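## Task

Get the black and the green supplement bottles into the room where arm3 and arm4 work, both upright and away from the wall opening, while the drink can stays upright on top of the furniture it starts on. A tray carrying a load travels down one roller lane unaided, and an empty tray returns along the other lane. It counts as failed if the black bottle, the green bottle or the drink can touches a roller lane when no gripper is holding it. Nothing may depend on the robots to stay in place at the end: release everything and move the arms away once finished.

## Robot and tools

SETUP. Four identical i2rt Big YAM arms named arm1, arm2, arm3 and arm4. arm1 and arm2 share one room, arm3 and arm4 the other; a wall with an opening separates them, and two roller lanes run between the rooms. A tray with something on it rolls toward the other side without help; an empty tray rolls back on the second lane. Each arm has six revolute joints, a two-finger gripper and a wrist camera that, with joints 1 and 6 at zero and the hand level and forward, rides above the hand looking at the fingertips. Reach is roughly 1.0 m from the joint1 axis. Joints move at different speeds, so the hand can sweep a wide, curved path between postures.

FRAME. One shared scene frame, origin on the floor, +z up. The hand point is midway between the fingertips; its z axis runs along the fingers, and the fingers open and close along its y axis. Each robot's foot pose is real but never printed.

execute_actions. Argument actions is a list holding one action or none (empty list = just report state and pictures). An action is an object keyed by robot name; each robot entry contains joints, an object of absolute joint targets (not offsets) in the robot's own joint space. Keys and ranges: joint1_rad -2.879 to 2.879 (rotation about the foot, positive is counter-clockwise seen from above, zero points where the foot faces); joint2_rad 0 to 3.141 (shoulder; zero is upper arm pointing back near horizontal, increasing lifts it up then forward); joint3_rad 0 to 3.019 (elbow; zero is folded, increasing opens); joint4_rad -1.692 to 1.57 (hand pitch, positive tips fingers up); joint5_rad -1.57 to 1.57 (hand yaw, positive toward the arm's right); joint6_rad -2.094 to 2.094 (hand roll, positive clockwise viewed from behind the hand); gripper_m 0 to 0.093, fingertip gap in metres. Done tolerances are ±0.045, 0.14, 0.09, 0.055, 0.03, 0.035 rad and ±0.003 m. You may name any subset of joints and robots; all named motions start at once. Omitted joints or robots may keep pushing toward earlier targets. Unknown keys or out-of-range values reject the whole call with no motion. Optional cameras lists names from arm1_cam_wrist, arm2_cam_wrist, arm3_cam_wrist, arm4_cam_wrist, cam_arm1_arm2, cam_arm3_arm4 or all; omitted/null means all, [] means none. The two cam_arm... cameras are fixed in the rooms.

wait takes seconds (0 to 10), commands nothing and returns the same report. zoom_image takes camera and region [x0, y0, x1, y1] in pixels of that camera's latest full image (origin top-left, at most 504 by 504). read_manual only gives licence text. finished_scene takes scene, the number of the scene being closed; it is final and reports success.

RESULTS. Each result gives joint_positions, joint torques (total drive output with per-arm offset, scale and noise, nonzero even in free air), and images in the order the pictures line lists. joint_status tells how each commanded motion ended: reached, off_target (stopped short, may still push), contact_stop or time_out (target dropped, holds where it stopped, though a timed-out joint may keep a nearby target and continue pushing), not_followed (a self/inter-arm collision check refused that arm's targets; the gripper part still runs and the arm may retry those targets later). The joint command not followed line, often with a cause: line, flags this. on_its_own lists joints not commanded in this call; held at gives a held target, not the position. A stop in one call cancels the remaining execute_actions, wait and finished_scene calls of the same reply. MOTOR HOT warns at 85 °C; at 100 °C an OVER-TEMPERATURE FAULT drops the whole arm and its gripper, and affected keys read limit_stop_at_motor_heat; resend the target afterwards. Some heat carries into the next scene.

CAMERAS. Calibration (K, distortion, T_world_to_cam) is given in OpenCV convention; real poses can be off by a couple of degrees and millimetres, and wrist-camera poses also inherit joint reading errors.

CAUTIONS. The robots keep pushing on contact and can push hard; sustained pushing overheats motors, and sending a joint its reported position relieves it. Tiny target changes may not move a joint. Loaded joints sag. Two robots pressing hard together ends the run; the collision check ignores fingers, gripper housings and wrist cameras and may react late. Do not let bottles or the can touch a lane unheld, topple, drop, or leave the work area or reach the floor. Loose items may occasionally be nudged. The simulation keeps running while you think, holding the last command. At the end open grippers and retract arms clear of the objects before finishing.

Each tool is called after "Request:" as name(argument=value, ...) on one line, values as JSON.

## Session

I'll start by looking at the current state.

Request:
execute_actions(actions=[])

Scene clock: 0.00 s.
Joint torques (N m, as the arm reports them, + toward a larger angle): no reading
arm1.joint_positions: joint1_rad=-0.019 joint2_rad=+0.545 joint3_rad=+1.650 joint4_rad=-1.421 joint5_rad=-0.185 joint6_rad=-0.022 gripper_m=+0.094
arm1.joint_status: not commanded
arm1.hand: x=-1.1614 y=-0.4583 z=+1.5125 quat_wxyz=(-0.379, +0.604, -0.540, -0.446) (m; scene frame)
arm2.joint_positions: joint1_rad=+0.560 joint2_rad=+0.387 joint3_rad=+1.530 joint4_rad=-1.139 joint5_rad=-0.220 joint6_rad=-0.711 gripper_m=+0.095
arm2.joint_status: not commanded
arm2.hand: x=-1.6804 y=+0.2213 z=+1.6011 quat_wxyz=(-0.703, +0.482, -0.522, -0.021) (m; scene frame)
arm3.joint_positions: joint1_rad=-0.498 joint2_rad=+0.561 joint3_rad=+1.377 joint4_rad=-1.318 joint5_rad=+0.257 joint6_rad=-0.114 gripper_m=+0.094
arm3.joint_status: not commanded
arm3.hand: x=+1.3160 y=-0.4417 z=+1.4794 quat_wxyz=(-0.499, +0.411, -0.752, -0.129) (m; scene frame)
arm4.joint_positions: joint1_rad=-0.443 joint2_rad=+0.586 joint3_rad=+1.673 joint4_rad=-1.250 joint5_rad=-0.260 joint6_rad=+0.641 gripper_m=+0.094
arm4.joint_status: not commanded
arm4.hand: x=+1.5866 y=+0.1524 z=+1.5753 quat_wxyz=(-0.175, -0.696, +0.304, +0.627) (m; scene frame)
pictures: arm1_cam_wrist, arm2_cam_wrist, arm3_cam_wrist, arm4_cam_wrist, cam_arm1_arm2, cam_arm3_arm4
Images, in order (width x height): arm1_cam_wrist 672x504, arm2_cam_wrist 672x504, arm3_cam_wrist 672x504, arm4_cam_wrist 672x504, cam_arm1_arm2 672x504, cam_arm3_arm4 672x504.

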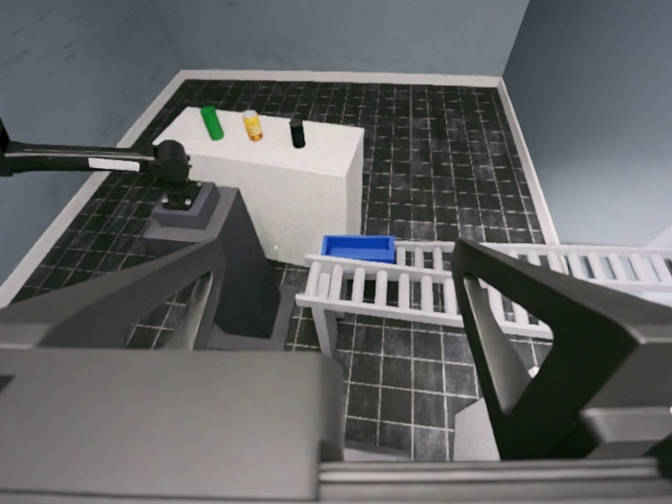

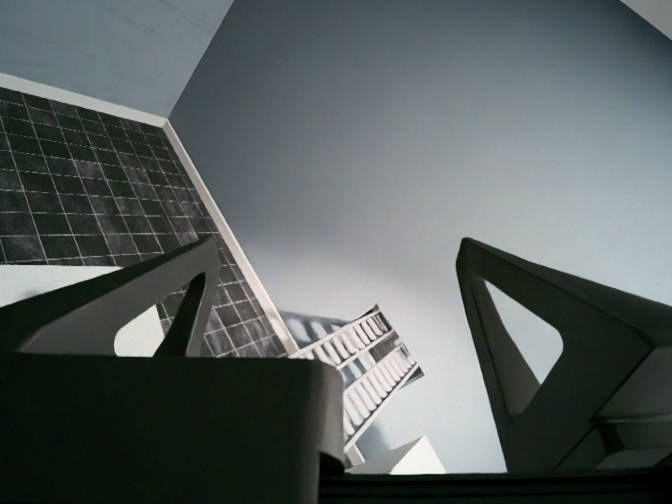

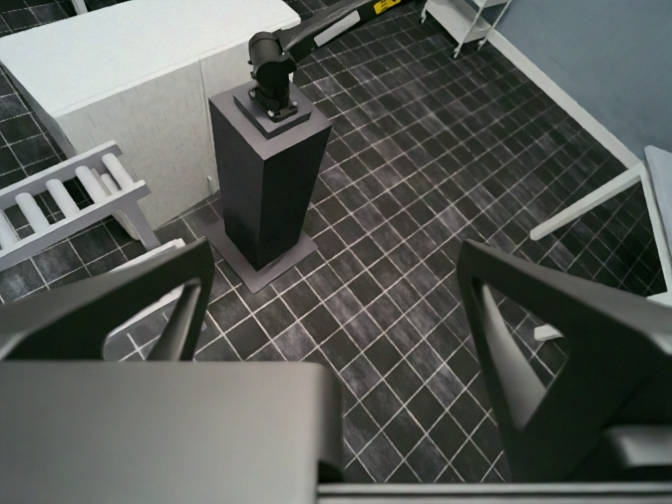

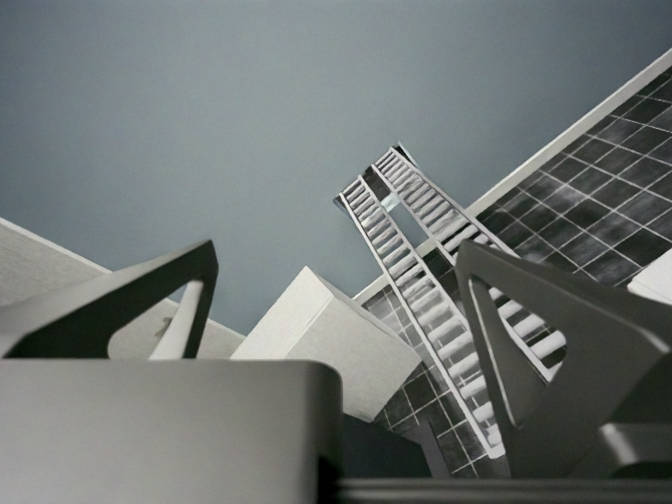

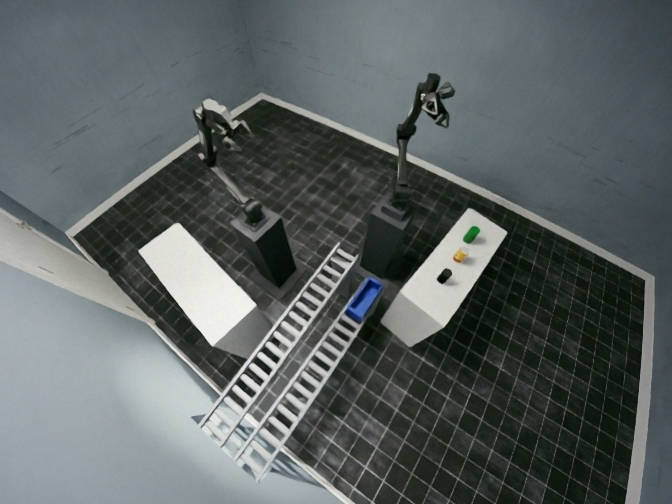

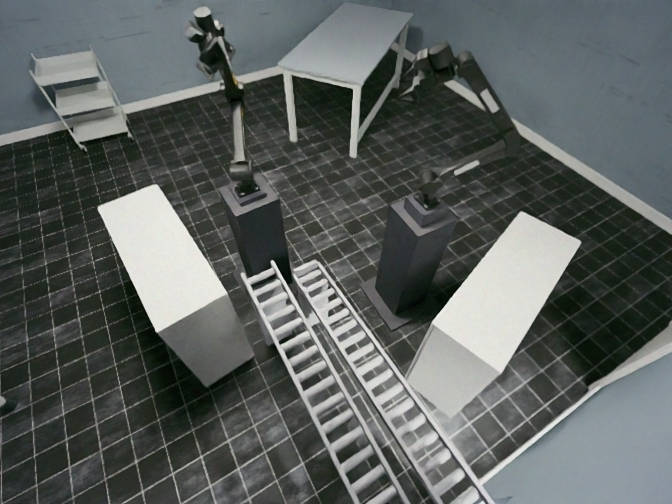

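Request:
zoom_image(camera="cam_arm1_arm2", region=[300, 180, 540, 360])

Request:
zoom_image(camera="arm1_cam_wrist", region=[140, 80, 460, 320])

Request:
zoom_image(camera="cam_arm3_arm4", region=[200, 200, 520, 440])

Region (300, 180, 540, 360) of cam_arm1_arm2's 672x504 image, scaled by 2.100, with more detail than that image has; it fills the top 378 rows of this view, and the rest is white.

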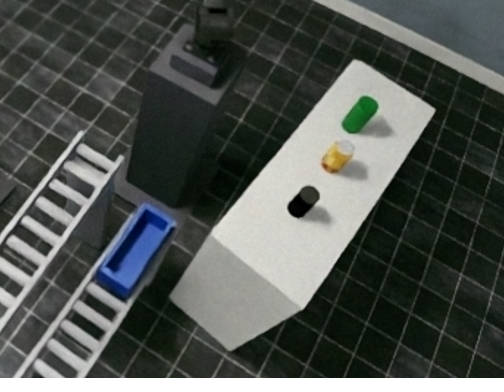

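Region (140, 80, 460, 320) of arm1_cam_wrist's 672x504 image, scaled by 1.575, with more detail than that image has; it fills the top 378 rows of this view, and the rest is white.

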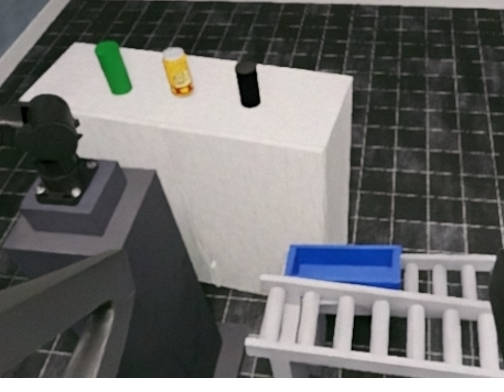

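Region (200, 200, 520, 440) of cam_arm3_arm4's 672x504 image, scaled by 1.575, with more detail than that image has; it fills the top 378 rows of this view, and the rest is white.

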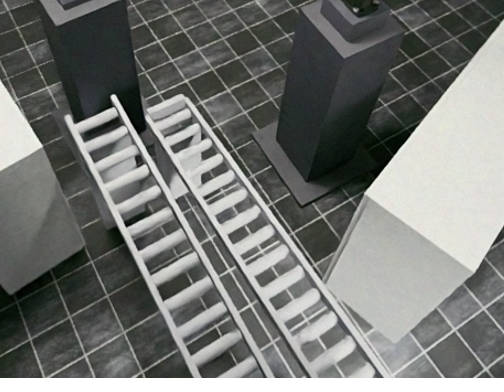

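Request:
zoom_image(camera="arm4_cam_wrist", region=[300, 120, 480, 255])

Request:
zoom_image(camera="cam_arm1_arm2", region=[150, 340, 370, 504])

Request:
zoom_image(camera="arm2_cam_wrist", region=[260, 280, 460, 430])

Region (300, 120, 480, 255) of arm4_cam_wrist's 672x504 image, scaled by 2.800, with more detail than that image has; it fills the top 378 rows of this view, and the rest is white.

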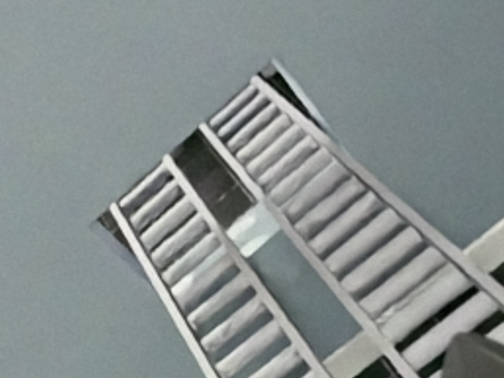

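Region (150, 340, 370, 504) of cam_arm1_arm2's 672x504 image, scaled by 2.291, with more detail than that image has; it fills the top 376 rows of this view, and the rest is white.

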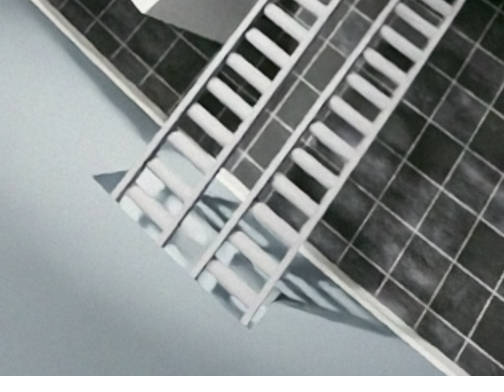

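Region (260, 280, 460, 430) of arm2_cam_wrist's 672x504 image, scaled by 2.520, with more detail than that image has; it fills the top 378 rows of this view, and the rest is white.

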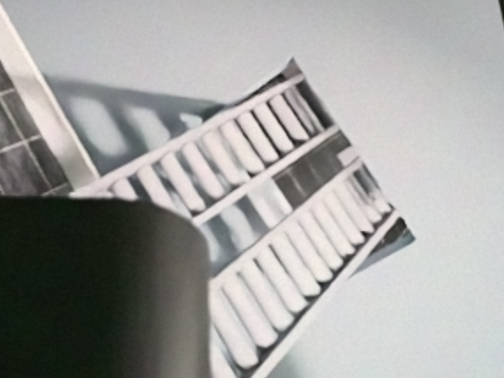

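Request:
execute_actions(actions=[{"arm2": {"joints": {"joint1_rad": 0.348, "joint2_rad": 2.414, "joint3_rad": 1.412, "joint4_rad": -0.569, "joint5_rad": 0.0, "joint6_rad": 0.343, "gripper_m": 0.06}}, "arm1": {"joints": {"joint1_rad": -0.233, "joint2_rad": 1.851, "joint3_rad": 0.908, "joint4_rad": 0.144, "joint5_rad": 0.0, "joint6_rad": 0.0, "gripper_m": 0.0}}}], cameras=["arm1_cam_wrist", "arm2_cam_wrist", "cam_arm1_arm2"])

Scene clock: 122.07 s.
Joint torques (N m, as the arm reports them, + toward a larger angle): arm1=[ -0.19 -15.05   6.27   1.94   0.05   0.13] | arm2=[ -1.35 -16.33   6.02   0.24   0.2    0.16] | arm3=[-0.31  3.69 11.25  2.2   0.05 -0.04] | arm4=[ 1.68  6.04  5.93  1.76 -0.06 -0.18]
arm1.joint_positions: joint1_rad=-0.229 joint2_rad=+1.835 joint3_rad=+0.902 joint4_rad=+0.120 joint5_rad=-0.002 joint6_rad=-0.013 gripper_m=+0.000
arm1.joint_status: all done
arm1.hand: x=-0.9771 y=-0.0373 z=+0.8541 quat_wxyz=(-0.297, +0.572, -0.733, -0.218) (m; scene frame)
arm2.joint_positions: joint1_rad=+0.360 joint2_rad=+2.426 joint3_rad=+1.407 joint4_rad=-0.576 joint5_rad=-0.003 joint6_rad=+0.333 gripper_m=+0.060
arm2.joint_status: all done
arm2.hand: x=-1.2380 y=+0.3173 z=+0.6682 quat_wxyz=(+0.016, +0.012, -1.000, +0.009) (m; scene frame)
arm3.joint_positions: joint1_rad=-0.498 joint2_rad=+0.561 joint3_rad=+1.377 joint4_rad=-1.318 joint5_rad=+0.257 joint6_rad=-0.114 gripper_m=+0.094
arm3.joint_status: not commanded
arm3.hand: x=+1.3160 y=-0.4417 z=+1.4794 quat_wxyz=(-0.499, +0.411, -0.752, -0.129) (m; scene frame)
arm4.joint_positions: joint1_rad=-0.443 joint2_rad=+0.586 joint3_rad=+1.673 joint4_rad=-1.250 joint5_rad=-0.260 joint6_rad=+0.641 gripper_m=+0.094
arm4.joint_status: not commanded
arm4.hand: x=+1.5866 y=+0.1524 z=+1.5753 quat_wxyz=(-0.175, -0.696, +0.304, +0.627) (m; scene frame)
pictures: arm1_cam_wrist, arm2_cam_wrist, cam_arm1_arm2
camera_calibration (this result's frames):
arm1_cam_wrist: T_world_to_cam=[[0.968715, -0.247988, 0.00960959, 0.934548], [-0.244774, -0.961117, -0.12783, -0.162598], [0.0409362, 0.121479, -0.99175, 1.01701], [0, 0, 0, 1]] pos_world=[-0.986743, -0.0480651, 0.978858]
arm2_cam_wrist: T_world_to_cam=[[0.0253555, -0.999322, 0.0266832, 0.328868], [-0.787808, -0.00354323, 0.61591, -1.38128], [-0.615398, -0.0366379, -0.787364, -0.100376], [0, 0, 0, 1]] pos_world=[-1.1583, 0.320073, 0.762939]
Images, in order (width x height): arm1_cam_wrist 672x504, arm2_cam_wrist 672x504, cam_arm1_arm2 672x504.

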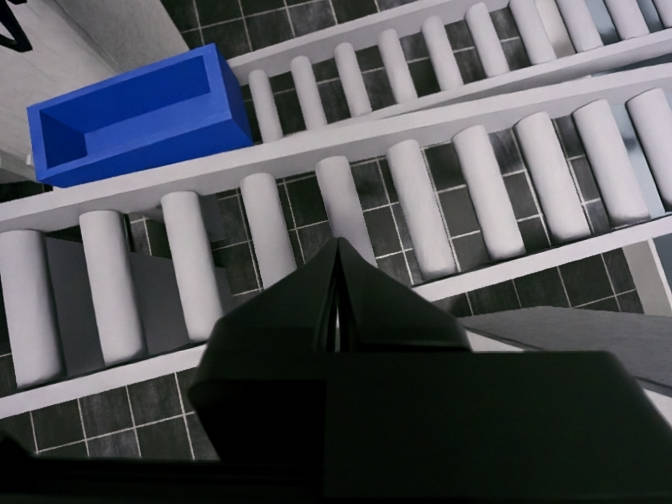

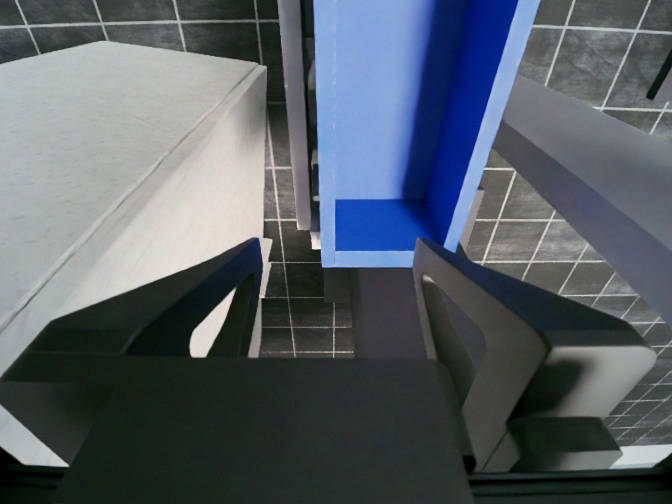

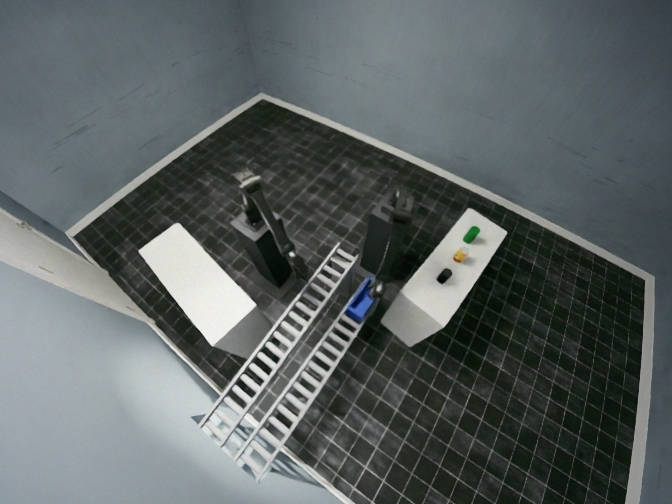

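Request:
execute_actions(actions=[{"arm2": {"joints": {"joint2_rad": 2.75, "joint3_rad": 1.676, "joint4_rad": -0.475}}, "arm1": {"joints": {"joint1_rad": -0.201, "joint3_rad": 0.865, "joint4_rad": 1.16, "joint6_rad": 1.57}}}], cameras=["arm2_cam_wrist", "cam_arm1_arm2"])

Scene clock: 234.60 s.
Joint torques (N m, as the arm reports them, + toward a larger angle): arm1=[  0.29 -15.09   5.33   2.26   0.03   0.05] | arm2=[ -1.25 -17.39   7.11   0.11   0.14   0.18] | arm3=[-0.48  3.52 11.19  2.13  0.07 -0.01] | arm4=[ 1.57  6.03  5.89  1.79 -0.06 -0.18]
arm1.joint_positions: joint1_rad=-0.205 joint2_rad=+1.835 joint3_rad=+0.873 joint4_rad=+1.134 joint5_rad=-0.002 joint6_rad=+1.556 gripper_m=+0.000
arm1.joint_status: all done
arm1.hand: x=-0.9782 y=+0.0302 z=+1.0679 quat_wxyz=(-0.101, -0.066, -0.642, -0.758) (m; scene frame)
arm2.joint_positions: joint1_rad=+0.360 joint2_rad=+2.763 joint3_rad=+1.655 joint4_rad=-0.477 joint5_rad=-0.003 joint6_rad=+0.333 gripper_m=+0.060
arm2.joint_status: all done
arm2.hand: x=-1.2208 y=+0.3223 z=+0.5311 quat_wxyz=(+0.011, +0.011, -1.000, +0.007) (m; scene frame)
arm3.joint_positions: joint1_rad=-0.498 joint2_rad=+0.561 joint3_rad=+1.377 joint4_rad=-1.318 joint5_rad=+0.257 joint6_rad=-0.114 gripper_m=+0.094
arm3.joint_status: not commanded
arm3.hand: x=+1.3160 y=-0.4417 z=+1.4794 quat_wxyz=(-0.499, +0.411, -0.752, -0.129) (m; scene frame)
arm4.joint_positions: joint1_rad=-0.443 joint2_rad=+0.586 joint3_rad=+1.673 joint4_rad=-1.250 joint5_rad=-0.260 joint6_rad=+0.641 gripper_m=+0.094
arm4.joint_status: not commanded
arm4.hand: x=+1.5866 y=+0.1524 z=+1.5753 quat_wxyz=(-0.175, -0.696, +0.304, +0.627) (m; scene frame)
pictures: arm2_cam_wrist, cam_arm1_arm2
camera_calibration (this result's frames):
arm2_cam_wrist: T_world_to_cam=[[0.0248333, -0.999416, 0.0234724, 0.338223], [-0.793505, -0.00542467, 0.60854, -1.28567], [-0.608057, -0.0337375, -0.793176, -0.186476], [0, 0, 0, 1]] pos_world=[-1.14197, 0.32476, 0.626534]
Images, in order (width x height): arm2_cam_wrist 672x504, cam_arm1_arm2 672x504.

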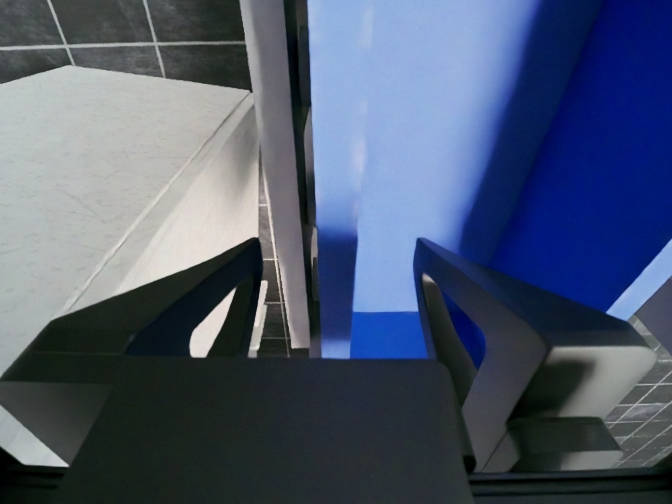

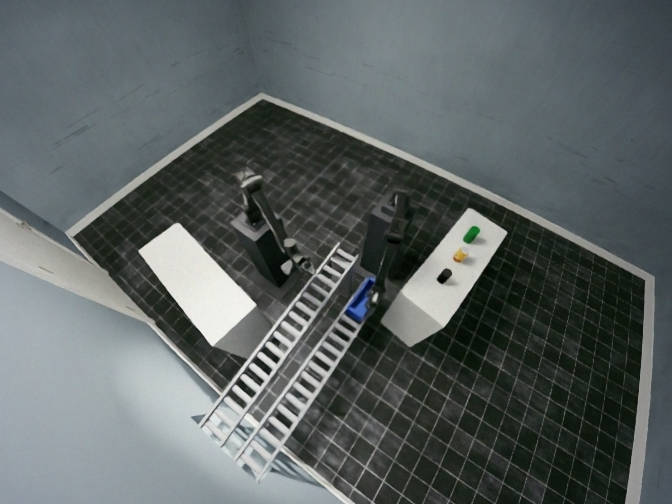

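Request:
execute_actions(actions=[{"arm2": {"joints": {"joint2_rad": 2.808, "joint3_rad": 1.744, "joint4_rad": -0.485}}, "arm1": {"joints": {"joint2_rad": 2.36, "joint4_rad": 1.17}}}], cameras=["arm2_cam_wrist", "arm1_cam_wrist"])

Request:
execute_actions(actions=[{"arm2": {"joints": {"gripper_m": 0.0}}}], cameras=["arm2_cam_wrist", "cam_arm1_arm2"])

Scene clock: 252.33 s.
Joint torques (N m, as the arm reports them, + toward a larger angle): arm1=[  0.34 -17.99   2.     1.9    0.09   0.04] | arm2=[ -1.07 -15.47   7.8   -0.33   0.16   0.21] | arm3=[-0.16  3.41 11.21  2.13  0.05 -0.02] | arm4=[ 1.66  6.05  5.92  1.73 -0.06 -0.18]
arm1.joint_positions: joint1_rad=-0.205 joint2_rad=+2.367 joint3_rad=+0.863 joint4_rad=+1.155 joint5_rad=-0.002 joint6_rad=+1.558 gripper_m=+0.000
arm1.joint_status: all done
arm1.hand: x=-0.9860 y=-0.0213 z=+0.7424 quat_wxyz=(-0.077, -0.089, -0.815, -0.567) (m; scene frame)
arm2.joint_positions: joint1_rad=+0.360 joint2_rad=+2.791 joint3_rad=+1.718 joint4_rad=-0.479 joint5_rad=-0.003 joint6_rad=+0.333 gripper_m=+0.060
arm2.joint_status: all done
arm2.hand: x=-1.2001 y=+0.3300 z=+0.5265 quat_wxyz=(-0.005, +0.011, -1.000, +0.002) (m; scene frame)
arm3.joint_positions: joint1_rad=-0.498 joint2_rad=+0.561 joint3_rad=+1.377 joint4_rad=-1.318 joint5_rad=+0.257 joint6_rad=-0.114 gripper_m=+0.094
arm3.joint_status: not commanded
arm3.hand: x=+1.3160 y=-0.4417 z=+1.4794 quat_wxyz=(-0.499, +0.411, -0.752, -0.129) (m; scene frame)
arm4.joint_positions: joint1_rad=-0.443 joint2_rad=+0.586 joint3_rad=+1.673 joint4_rad=-1.250 joint5_rad=-0.260 joint6_rad=+0.641 gripper_m=+0.094
arm4.joint_status: not commanded
arm4.hand: x=+1.5866 y=+0.1524 z=+1.5753 quat_wxyz=(-0.175, -0.696, +0.304, +0.627) (m; scene frame)
pictures: arm1_cam_wrist, arm2_cam_wrist
camera_calibration (this result's frames):
arm1_cam_wrist: T_world_to_cam=[[-0.0614094, -0.330362, -0.941855, 0.637081], [-0.920288, -0.346561, 0.181562, -1.04631], [-0.386391, 0.877927, -0.282746, -0.0269404], [0, 0, 0, 1]] pos_world=[-0.934195, -0.128492, 0.782391]
arm2_cam_wrist: T_world_to_cam=[[0.0245786, -0.999619, 0.0125554, 0.350978], [-0.812252, -0.0126469, 0.58317, -1.27317], [-0.582789, -0.0245316, -0.812253, -0.139916], [0, 0, 0, 1]] pos_world=[-1.1243, 0.33131, 0.624419]
Images, in order (width x height): arm1_cam_wrist 672x504, arm2_cam_wrist 672x504.

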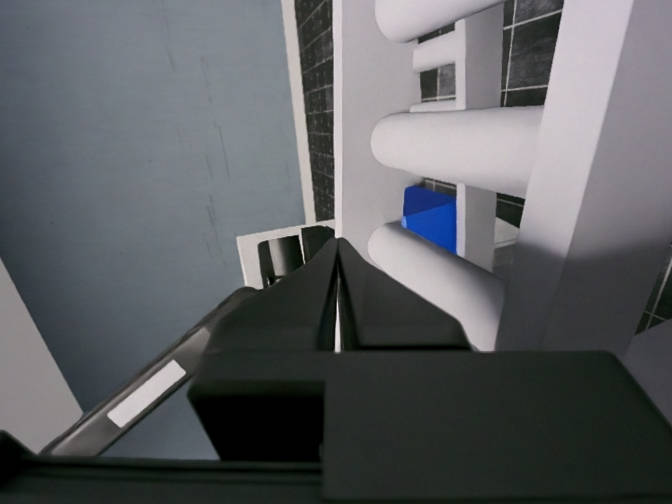

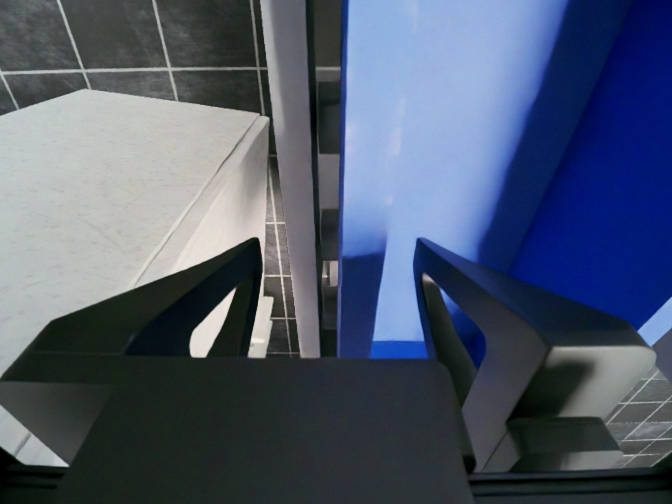

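Scene clock: 252.97 s.
Joint torques (N m, as the arm reports them, + toward a larger angle): arm1=[  0.34 -18.03   1.94   1.88   0.08   0.04] | arm2=[ -1.06 -16.2    7.88  -0.22   0.07   0.15] | arm3=[-0.79  3.44 11.21  2.12  0.09  0.  ] | arm4=[ 1.64  6.08  5.95  1.77 -0.06 -0.18]
arm1.joint_positions: joint1_rad=-0.205 joint2_rad=+2.367 joint3_rad=+0.863 joint4_rad=+1.155 joint5_rad=-0.002 joint6_rad=+1.558 gripper_m=+0.000
arm1.joint_status: not commanded
arm1.hand: x=-0.9860 y=-0.0213 z=+0.7424 quat_wxyz=(-0.077, -0.089, -0.815, -0.567) (m; scene frame)
arm2.joint_positions: joint1_rad=+0.359 joint2_rad=+2.792 joint3_rad=+1.718 joint4_rad=-0.479 joint5_rad=-0.001 joint6_rad=+0.334 gripper_m=+0.011
arm2.joint_status: gripper_m off_target (ended at +0.011, target +0.000)
arm2.hand: x=-1.2002 y=+0.3291 z=+0.5261 quat_wxyz=(-0.005, +0.010, -1.000, +0.003) (m; scene frame)
arm3.joint_positions: joint1_rad=-0.498 joint2_rad=+0.561 joint3_rad=+1.377 joint4_rad=-1.318 joint5_rad=+0.257 joint6_rad=-0.114 gripper_m=+0.094
arm3.joint_status: not commanded
arm3.hand: x=+1.3160 y=-0.4417 z=+1.4794 quat_wxyz=(-0.499, +0.411, -0.752, -0.129) (m; scene frame)
arm4.joint_positions: joint1_rad=-0.443 joint2_rad=+0.586 joint3_rad=+1.673 joint4_rad=-1.250 joint5_rad=-0.260 joint6_rad=+0.641 gripper_m=+0.094
arm4.joint_status: not commanded
arm4.hand: x=+1.5866 y=+0.1524 z=+1.5753 quat_wxyz=(-0.175, -0.696, +0.304, +0.627) (m; scene frame)
pictures: arm2_cam_wrist, cam_arm1_arm2
camera_calibration (this result's frames):
arm2_cam_wrist: T_world_to_cam=[[0.0226512, -0.999637, 0.0146019, 0.346732], [-0.812252, -0.00988592, 0.583223, -1.27395], [-0.582867, -0.0250711, -0.812181, -0.140291], [0, 0, 0, 1]] pos_world=[-1.1244, 0.330495, 0.623993]
Images, in order (width x height): arm2_cam_wrist 672x504, cam_arm1_arm2 672x504.

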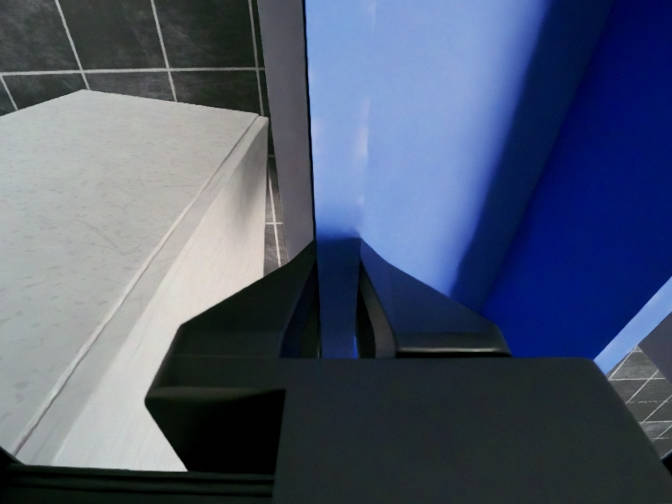

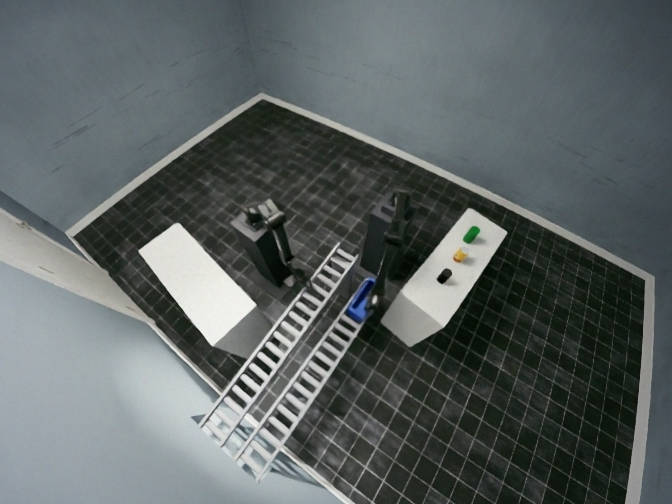

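Request:
execute_actions(actions=[{"arm2": {"joints": {"joint2_rad": 2.14, "joint4_rad": -1.2}}}], cameras=["arm2_cam_wrist", "cam_arm1_arm2"])

Scene clock: 311.60 s.
Joint torques (N m, as the arm reports them, + toward a larger angle): arm1=[  0.28 -17.97   1.99   1.93   0.08   0.04] | arm2=[ -0.96 -19.6   10.54  -0.62   0.06   0.07] | arm3=[-0.39  3.41 11.24  2.05  0.04 -0.02] | arm4=[ 1.7   6.2   5.97  1.76 -0.07 -0.18]
arm1.joint_positions: joint1_rad=-0.205 joint2_rad=+2.367 joint3_rad=+0.863 joint4_rad=+1.155 joint5_rad=-0.002 joint6_rad=+1.558 gripper_m=+0.000
arm1.joint_status: not commanded
arm1.hand: x=-0.9860 y=-0.0213 z=+0.7424 quat_wxyz=(-0.077, -0.089, -0.815, -0.567) (m; scene frame)
arm2.joint_positions: joint1_rad=+0.359 joint2_rad=+2.169 joint3_rad=+1.732 joint4_rad=-1.190 joint5_rad=-0.001 joint6_rad=+0.336 gripper_m=+0.011
arm2.joint_status: all done
arm2.hand: x=-1.1636 y=+0.3463 z=+0.9085 quat_wxyz=(+0.031, +0.009, -0.999, +0.015) (m; scene frame)
arm3.joint_positions: joint1_rad=-0.498 joint2_rad=+0.561 joint3_rad=+1.377 joint4_rad=-1.318 joint5_rad=+0.257 joint6_rad=-0.114 gripper_m=+0.094
arm3.joint_status: not commanded
arm3.hand: x=+1.3160 y=-0.4417 z=+1.4794 quat_wxyz=(-0.499, +0.411, -0.752, -0.129) (m; scene frame)
arm4.joint_positions: joint1_rad=-0.443 joint2_rad=+0.586 joint3_rad=+1.673 joint4_rad=-1.250 joint5_rad=-0.260 joint6_rad=+0.641 gripper_m=+0.094
arm4.joint_status: not commanded
arm4.hand: x=+1.5866 y=+0.1524 z=+1.5753 quat_wxyz=(-0.175, -0.696, +0.304, +0.627) (m; scene frame)
pictures: arm2_cam_wrist, cam_arm1_arm2
camera_calibration (this result's frames):
arm2_cam_wrist: T_world_to_cam=[[0.0215287, -0.999018, 0.0387291, 0.334059], [-0.769344, 0.00818456, 0.638782, -1.4739], [-0.638471, -0.0435482, -0.768412, 0.0939886], [0, 0, 0, 1]] pos_world=[-1.08112, 0.349887, 1.00079]
Images, in order (width x height): arm2_cam_wrist 672x504, cam_arm1_arm2 672x504.

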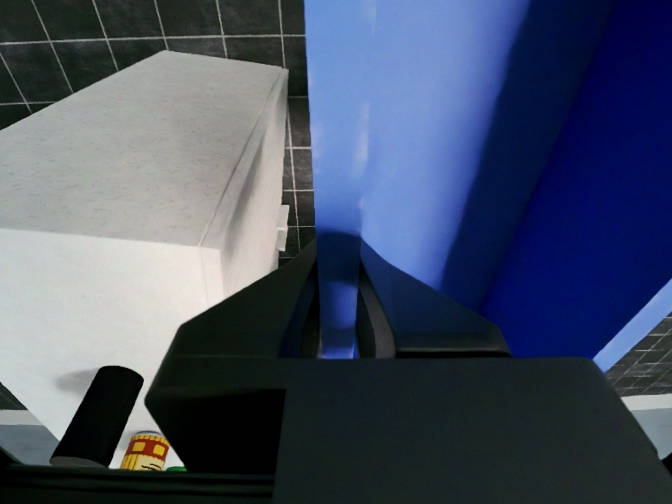

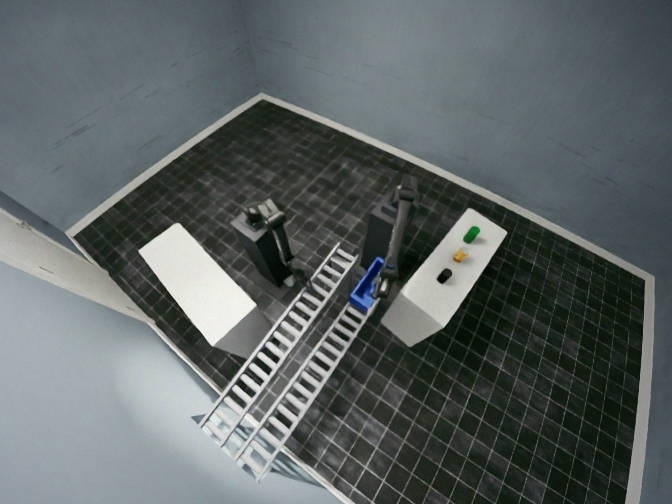

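Request:
execute_actions(actions=[{"arm2": {"joints": {"joint1_rad": -0.11, "joint3_rad": 1.58, "joint5_rad": 0.025, "joint6_rad": -0.115}}}], cameras=["arm2_cam_wrist", "cam_arm1_arm2", "arm1_cam_wrist"])

Scene clock: 319.03 s.
Joint torques (N m, as the arm reports them, + toward a larger angle): arm1=[  0.39 -17.9    1.99   1.91   0.08   0.04] | arm2=[ -0.79 -17.05   8.63  -0.67   0.09  -0.03] | arm3=[-0.04  3.41 11.24  2.14  0.04 -0.03] | arm4=[ 1.73  6.23  5.95  1.73 -0.05 -0.17]
arm1.joint_positions: joint1_rad=-0.205 joint2_rad=+2.367 joint3_rad=+0.863 joint4_rad=+1.155 joint5_rad=-0.002 joint6_rad=+1.558 gripper_m=+0.000
arm1.joint_status: not commanded
arm1.hand: x=-0.9860 y=-0.0213 z=+0.7424 quat_wxyz=(-0.077, -0.089, -0.815, -0.567) (m; scene frame)
arm2.joint_positions: joint1_rad=-0.108 joint2_rad=+2.161 joint3_rad=+1.578 joint4_rad=-1.190 joint5_rad=+0.023 joint6_rad=-0.108 gripper_m=+0.011
arm2.joint_status: all done
arm2.hand: x=-1.1942 y=+0.0624 z=+0.8707 quat_wxyz=(+0.105, -0.002, -0.994, +0.006) (m; scene frame)
arm3.joint_positions: joint1_rad=-0.498 joint2_rad=+0.561 joint3_rad=+1.377 joint4_rad=-1.318 joint5_rad=+0.257 joint6_rad=-0.114 gripper_m=+0.094
arm3.joint_status: not commanded
arm3.hand: x=+1.3160 y=-0.4417 z=+1.4794 quat_wxyz=(-0.499, +0.411, -0.752, -0.129) (m; scene frame)
arm4.joint_positions: joint1_rad=-0.443 joint2_rad=+0.586 joint3_rad=+1.673 joint4_rad=-1.250 joint5_rad=-0.260 joint6_rad=+0.641 gripper_m=+0.094
arm4.joint_status: not commanded
arm4.hand: x=+1.5866 y=+0.1524 z=+1.5753 quat_wxyz=(-0.175, -0.696, +0.304, +0.627) (m; scene frame)
pictures: arm1_cam_wrist, arm2_cam_wrist, cam_arm1_arm2
camera_calibration (this result's frames):
arm1_cam_wrist: T_world_to_cam=[[-0.0614094, -0.330362, -0.941855, 0.637081], [-0.920288, -0.346561, 0.181562, -1.04631], [-0.386391, 0.877927, -0.282746, -0.0269404], [0, 0, 0, 1]] pos_world=[-0.934195, -0.128492, 0.782391]
arm2_cam_wrist: T_world_to_cam=[[0.00136972, -0.999768, 0.0215023, 0.0435632], [-0.665052, 0.0151471, 0.746643, -1.44081], [-0.746796, -0.0153228, -0.664877, -0.188212], [0, 0, 0, 1]] pos_world=[-1.09883, 0.0624932, 0.949694]
Images, in order (width x height): arm1_cam_wrist 672x504, arm2_cam_wrist 672x504, cam_arm1_arm2 672x504.

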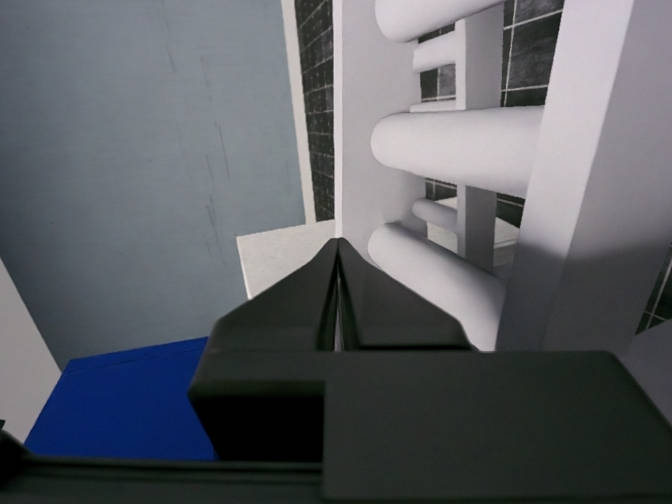

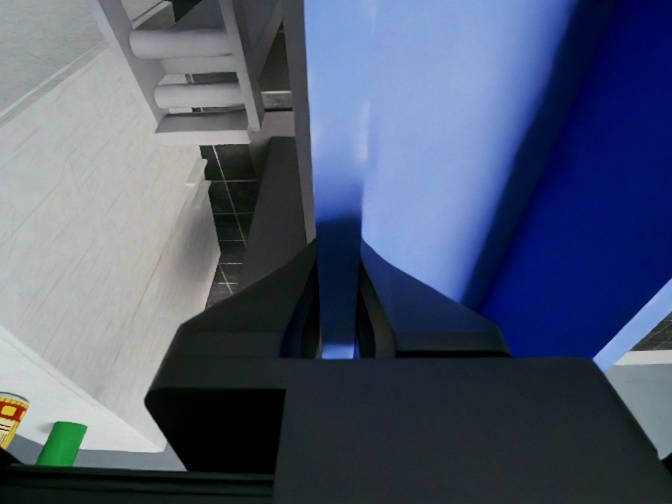

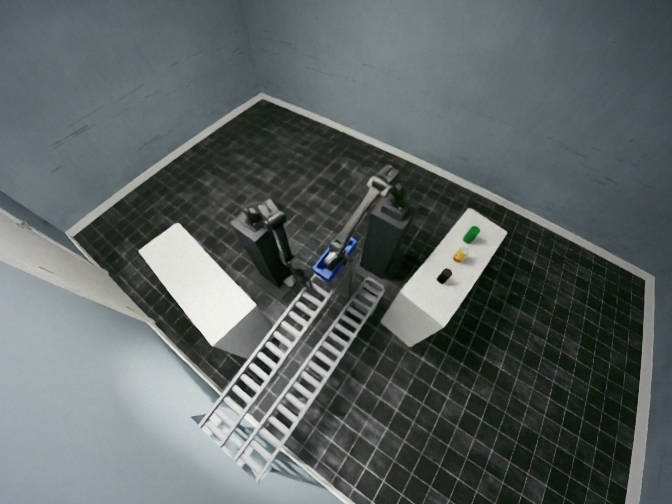

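Request:
execute_actions(actions=[{"arm2": {"joints": {"joint1_rad": -0.128, "joint2_rad": 2.25, "joint3_rad": 1.556, "joint4_rad": -1.065, "joint6_rad": -0.13}}}], cameras=["arm2_cam_wrist", "arm1_cam_wrist"])

Scene clock: 341.77 s.
Joint torques (N m, as the arm reports them, + toward a larger angle): arm1=[  0.43 -17.99   1.98   1.9    0.08   0.04] | arm2=[ -1.56 -18.4    8.18  -0.22   0.14   0.03] | arm3=[-0.52  3.33 11.18  2.12  0.06 -0.02] | arm4=[ 1.65  6.11  5.98  1.78 -0.07 -0.18]
arm1.joint_positions: joint1_rad=-0.205 joint2_rad=+2.367 joint3_rad=+0.863 joint4_rad=+1.155 joint5_rad=-0.002 joint6_rad=+1.558 gripper_m=+0.000
arm1.joint_status: not commanded
arm1.hand: x=-0.9860 y=-0.0213 z=+0.7424 quat_wxyz=(-0.077, -0.089, -0.815, -0.567) (m; scene frame)
arm2.joint_positions: joint1_rad=-0.111 joint2_rad=+2.277 joint3_rad=+1.549 joint4_rad=-1.070 joint5_rad=+0.023 joint6_rad=-0.123 gripper_m=+0.011
arm2.joint_status: all done
arm2.hand: x=-1.2041 y=+0.0613 z=+0.7958 quat_wxyz=(+0.117, +0.005, -0.993, +0.004) (m; scene frame)
arm3.joint_positions: joint1_rad=-0.498 joint2_rad=+0.561 joint3_rad=+1.377 joint4_rad=-1.318 joint5_rad=+0.257 joint6_rad=-0.114 gripper_m=+0.094
arm3.joint_status: not commanded
arm3.hand: x=+1.3160 y=-0.4417 z=+1.4794 quat_wxyz=(-0.499, +0.411, -0.752, -0.129) (m; scene frame)
arm4.joint_positions: joint1_rad=-0.443 joint2_rad=+0.586 joint3_rad=+1.673 joint4_rad=-1.250 joint5_rad=-0.260 joint6_rad=+0.641 gripper_m=+0.094
arm4.joint_status: not commanded
arm4.hand: x=+1.5866 y=+0.1524 z=+1.5753 quat_wxyz=(-0.175, -0.696, +0.304, +0.627) (m; scene frame)
pictures: arm1_cam_wrist, arm2_cam_wrist
camera_calibration (this result's frames):
arm1_cam_wrist: T_world_to_cam=[[-0.0614094, -0.330362, -0.941855, 0.637081], [-0.920288, -0.346561, 0.181562, -1.04631], [-0.386391, 0.877927, -0.282746, -0.0269404], [0, 0, 0, 1]] pos_world=[-0.934195, -0.128492, 0.782391]
arm2_cam_wrist: T_world_to_cam=[[0.0140809, -0.999786, 0.0151858, 0.0643685], [-0.646755, 0.00247573, 0.762694, -1.38138], [-0.762568, -0.0205609, -0.646582, -0.278675], [0, 0, 0, 1]] pos_world=[-1.10683, 0.0620448, 0.872407]
Images, in order (width x height): arm1_cam_wrist 672x504, arm2_cam_wrist 672x504.

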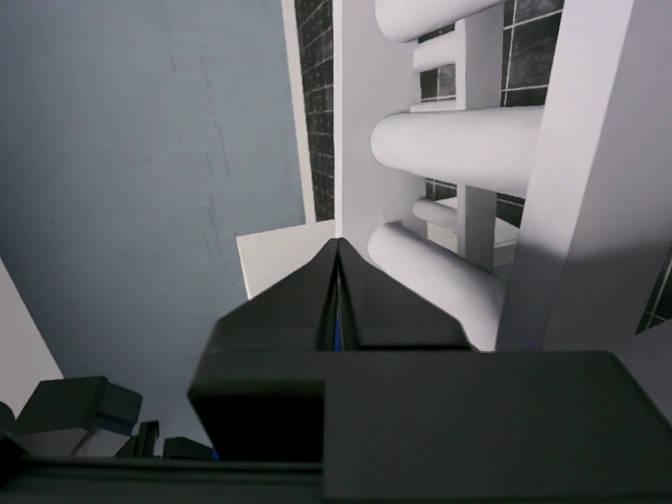

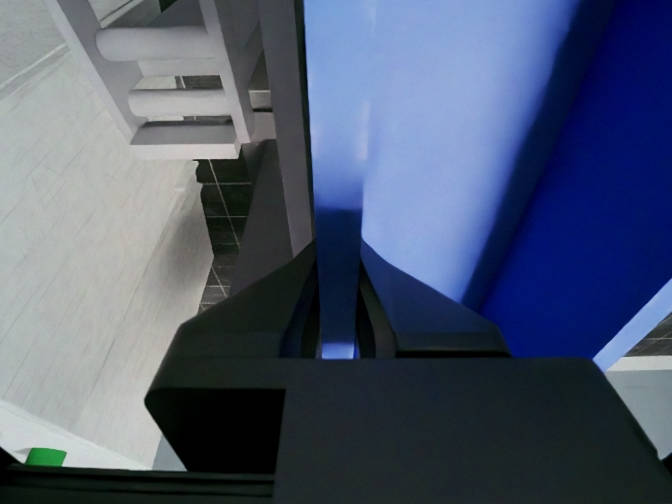

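Request:
execute_actions(actions=[{"arm2": {"joints": {"joint1_rad": -0.113, "joint2_rad": 2.285, "joint4_rad": -1.02, "joint6_rad": -0.118}}}], cameras=["arm2_cam_wrist", "cam_arm1_arm2"])

Scene clock: 352.40 s.
Joint torques (N m, as the arm reports them, + toward a larger angle): arm1=[  0.38 -17.87   2.01   1.9    0.08   0.04] | arm2=[ -0.32 -16.35   8.35  -0.18   0.12   0.14] | arm3=[-0.54  3.5  11.26  2.17  0.06 -0.06] | arm4=[ 1.66  6.18  5.98  1.77 -0.06 -0.18]
arm1.joint_positions: joint1_rad=-0.205 joint2_rad=+2.367 joint3_rad=+0.863 joint4_rad=+1.155 joint5_rad=-0.002 joint6_rad=+1.558 gripper_m=+0.000
arm1.joint_status: not commanded
arm1.hand: x=-0.9860 y=-0.0213 z=+0.7424 quat_wxyz=(-0.077, -0.089, -0.815, -0.567) (m; scene frame)
arm2.joint_positions: joint1_rad=-0.111 joint2_rad=+2.285 joint3_rad=+1.549 joint4_rad=-1.027 joint5_rad=+0.023 joint6_rad=-0.123 gripper_m=+0.011
arm2.joint_status: all done
arm2.hand: x=-1.1960 y=+0.0602 z=+0.7888 quat_wxyz=(+0.100, +0.005, -0.995, +0.006) (m; scene frame)
arm3.joint_positions: joint1_rad=-0.498 joint2_rad=+0.561 joint3_rad=+1.377 joint4_rad=-1.318 joint5_rad=+0.257 joint6_rad=-0.114 gripper_m=+0.094
arm3.joint_status: not commanded
arm3.hand: x=+1.3160 y=-0.4417 z=+1.4794 quat_wxyz=(-0.499, +0.411, -0.752, -0.129) (m; scene frame)
arm4.joint_positions: joint1_rad=-0.443 joint2_rad=+0.586 joint3_rad=+1.673 joint4_rad=-1.250 joint5_rad=-0.260 joint6_rad=+0.641 gripper_m=+0.094
arm4.joint_status: not commanded
arm4.hand: x=+1.5866 y=+0.1524 z=+1.5753 quat_wxyz=(-0.175, -0.696, +0.304, +0.627) (m; scene frame)
pictures: arm2_cam_wrist, cam_arm1_arm2
camera_calibration (this result's frames):
arm2_cam_wrist: T_world_to_cam=[[0.0139437, -0.99971, 0.0196435, 0.0596439], [-0.672667, 0.00515681, 0.739927, -1.38402], [-0.739814, -0.0235309, -0.6724, -0.229226], [0, 0, 0, 1]] pos_world=[-1.1014, 0.0613698, 0.86877]
Images, in order (width x height): arm2_cam_wrist 672x504, cam_arm1_arm2 672x504.

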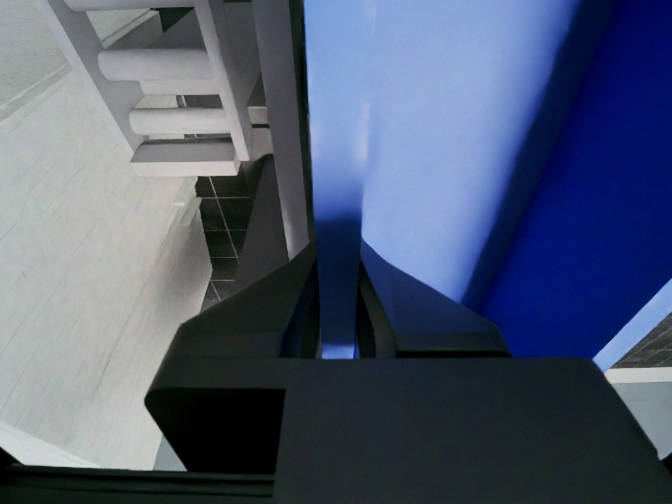

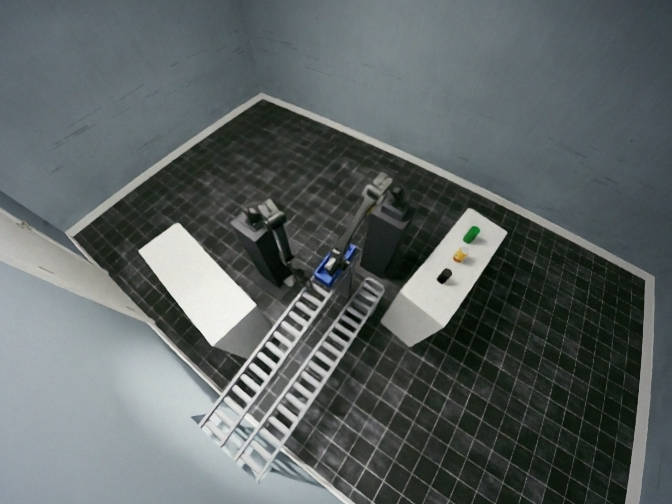

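Request:
execute_actions(actions=[{"arm2": {"joints": {"gripper_m": 0.05}}}], cameras=["arm2_cam_wrist", "cam_arm1_arm2", "arm1_cam_wrist"])

Scene clock: 358.77 s.
Joint torques (N m, as the arm reports them, + toward a larger angle): arm1=[  0.44 -17.96   1.98   1.93   0.08   0.04] | arm2=[ -0.22 -15.84   8.09   0.09   0.07   0.12] | arm3=[-0.34  3.11 11.22  2.1   0.06 -0.02] | arm4=[ 1.65  6.19  5.97  1.77 -0.05 -0.18]
arm1.joint_positions: joint1_rad=-0.205 joint2_rad=+2.367 joint3_rad=+0.863 joint4_rad=+1.155 joint5_rad=-0.002 joint6_rad=+1.558 gripper_m=+0.000
arm1.joint_status: not commanded
arm1.hand: x=-0.9860 y=-0.0213 z=+0.7424 quat_wxyz=(-0.077, -0.089, -0.815, -0.567) (m; scene frame)
arm2.joint_positions: joint1_rad=-0.111 joint2_rad=+2.285 joint3_rad=+1.549 joint4_rad=-1.027 joint5_rad=+0.023 joint6_rad=-0.123 gripper_m=+0.050
arm2.joint_status: all done
arm2.hand: x=-1.1960 y=+0.0602 z=+0.7888 quat_wxyz=(+0.100, +0.005, -0.995, +0.006) (m; scene frame)
arm3.joint_positions: joint1_rad=-0.498 joint2_rad=+0.561 joint3_rad=+1.377 joint4_rad=-1.318 joint5_rad=+0.257 joint6_rad=-0.114 gripper_m=+0.094
arm3.joint_status: not commanded
arm3.hand: x=+1.3160 y=-0.4417 z=+1.4794 quat_wxyz=(-0.499, +0.411, -0.752, -0.129) (m; scene frame)
arm4.joint_positions: joint1_rad=-0.443 joint2_rad=+0.586 joint3_rad=+1.673 joint4_rad=-1.250 joint5_rad=-0.260 joint6_rad=+0.641 gripper_m=+0.094
arm4.joint_status: not commanded
arm4.hand: x=+1.5866 y=+0.1524 z=+1.5753 quat_wxyz=(-0.175, -0.696, +0.304, +0.627) (m; scene frame)
pictures: arm1_cam_wrist, arm2_cam_wrist, cam_arm1_arm2
camera_calibration (this result's frames):
arm1_cam_wrist: T_world_to_cam=[[-0.0614094, -0.330362, -0.941855, 0.637081], [-0.920288, -0.346561, 0.181562, -1.04631], [-0.386391, 0.877927, -0.282746, -0.0269404], [0, 0, 0, 1]] pos_world=[-0.934195, -0.128492, 0.782391]
arm2_cam_wrist: T_world_to_cam=[[0.0139437, -0.99971, 0.0196435, 0.0596439], [-0.672667, 0.00515681, 0.739927, -1.38402], [-0.739814, -0.0235309, -0.6724, -0.229226], [0, 0, 0, 1]] pos_world=[-1.1014, 0.0613698, 0.86877]
Images, in order (width x height): arm1_cam_wrist 672x504, arm2_cam_wrist 672x504, cam_arm1_arm2 672x504.

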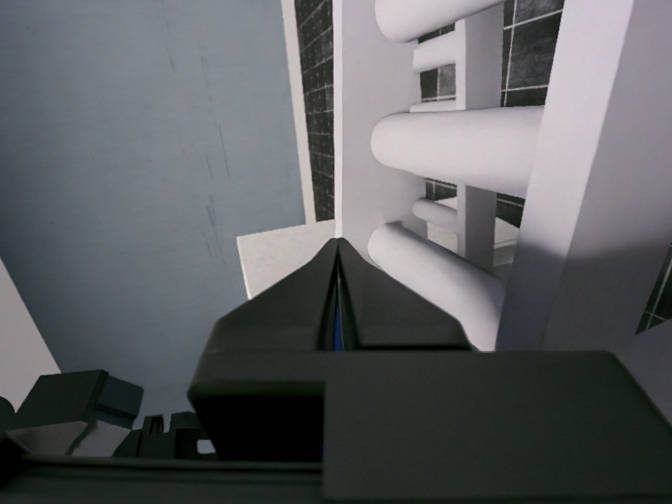

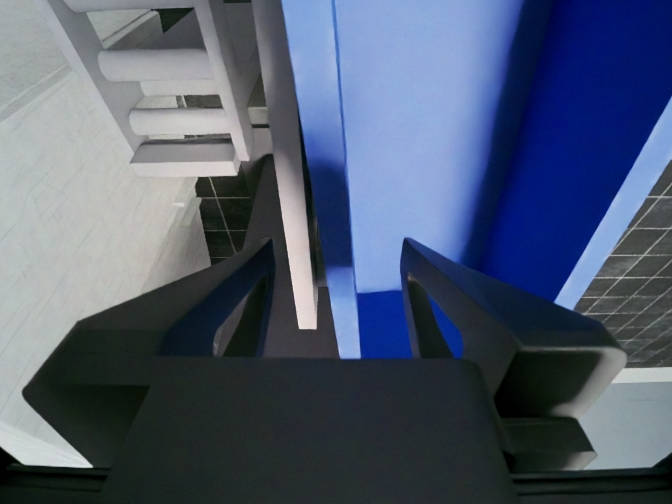

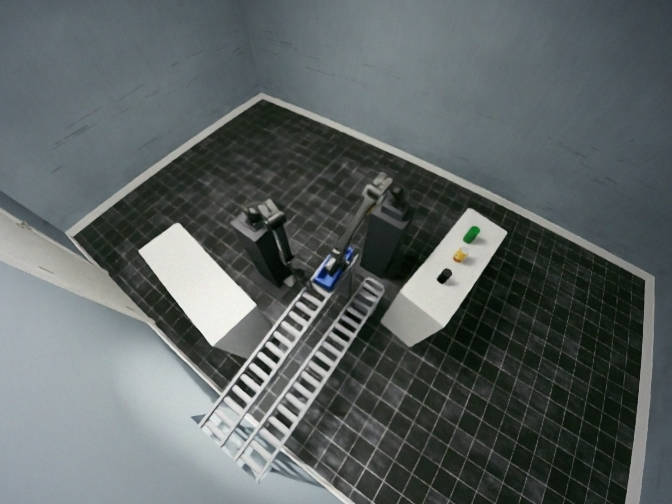

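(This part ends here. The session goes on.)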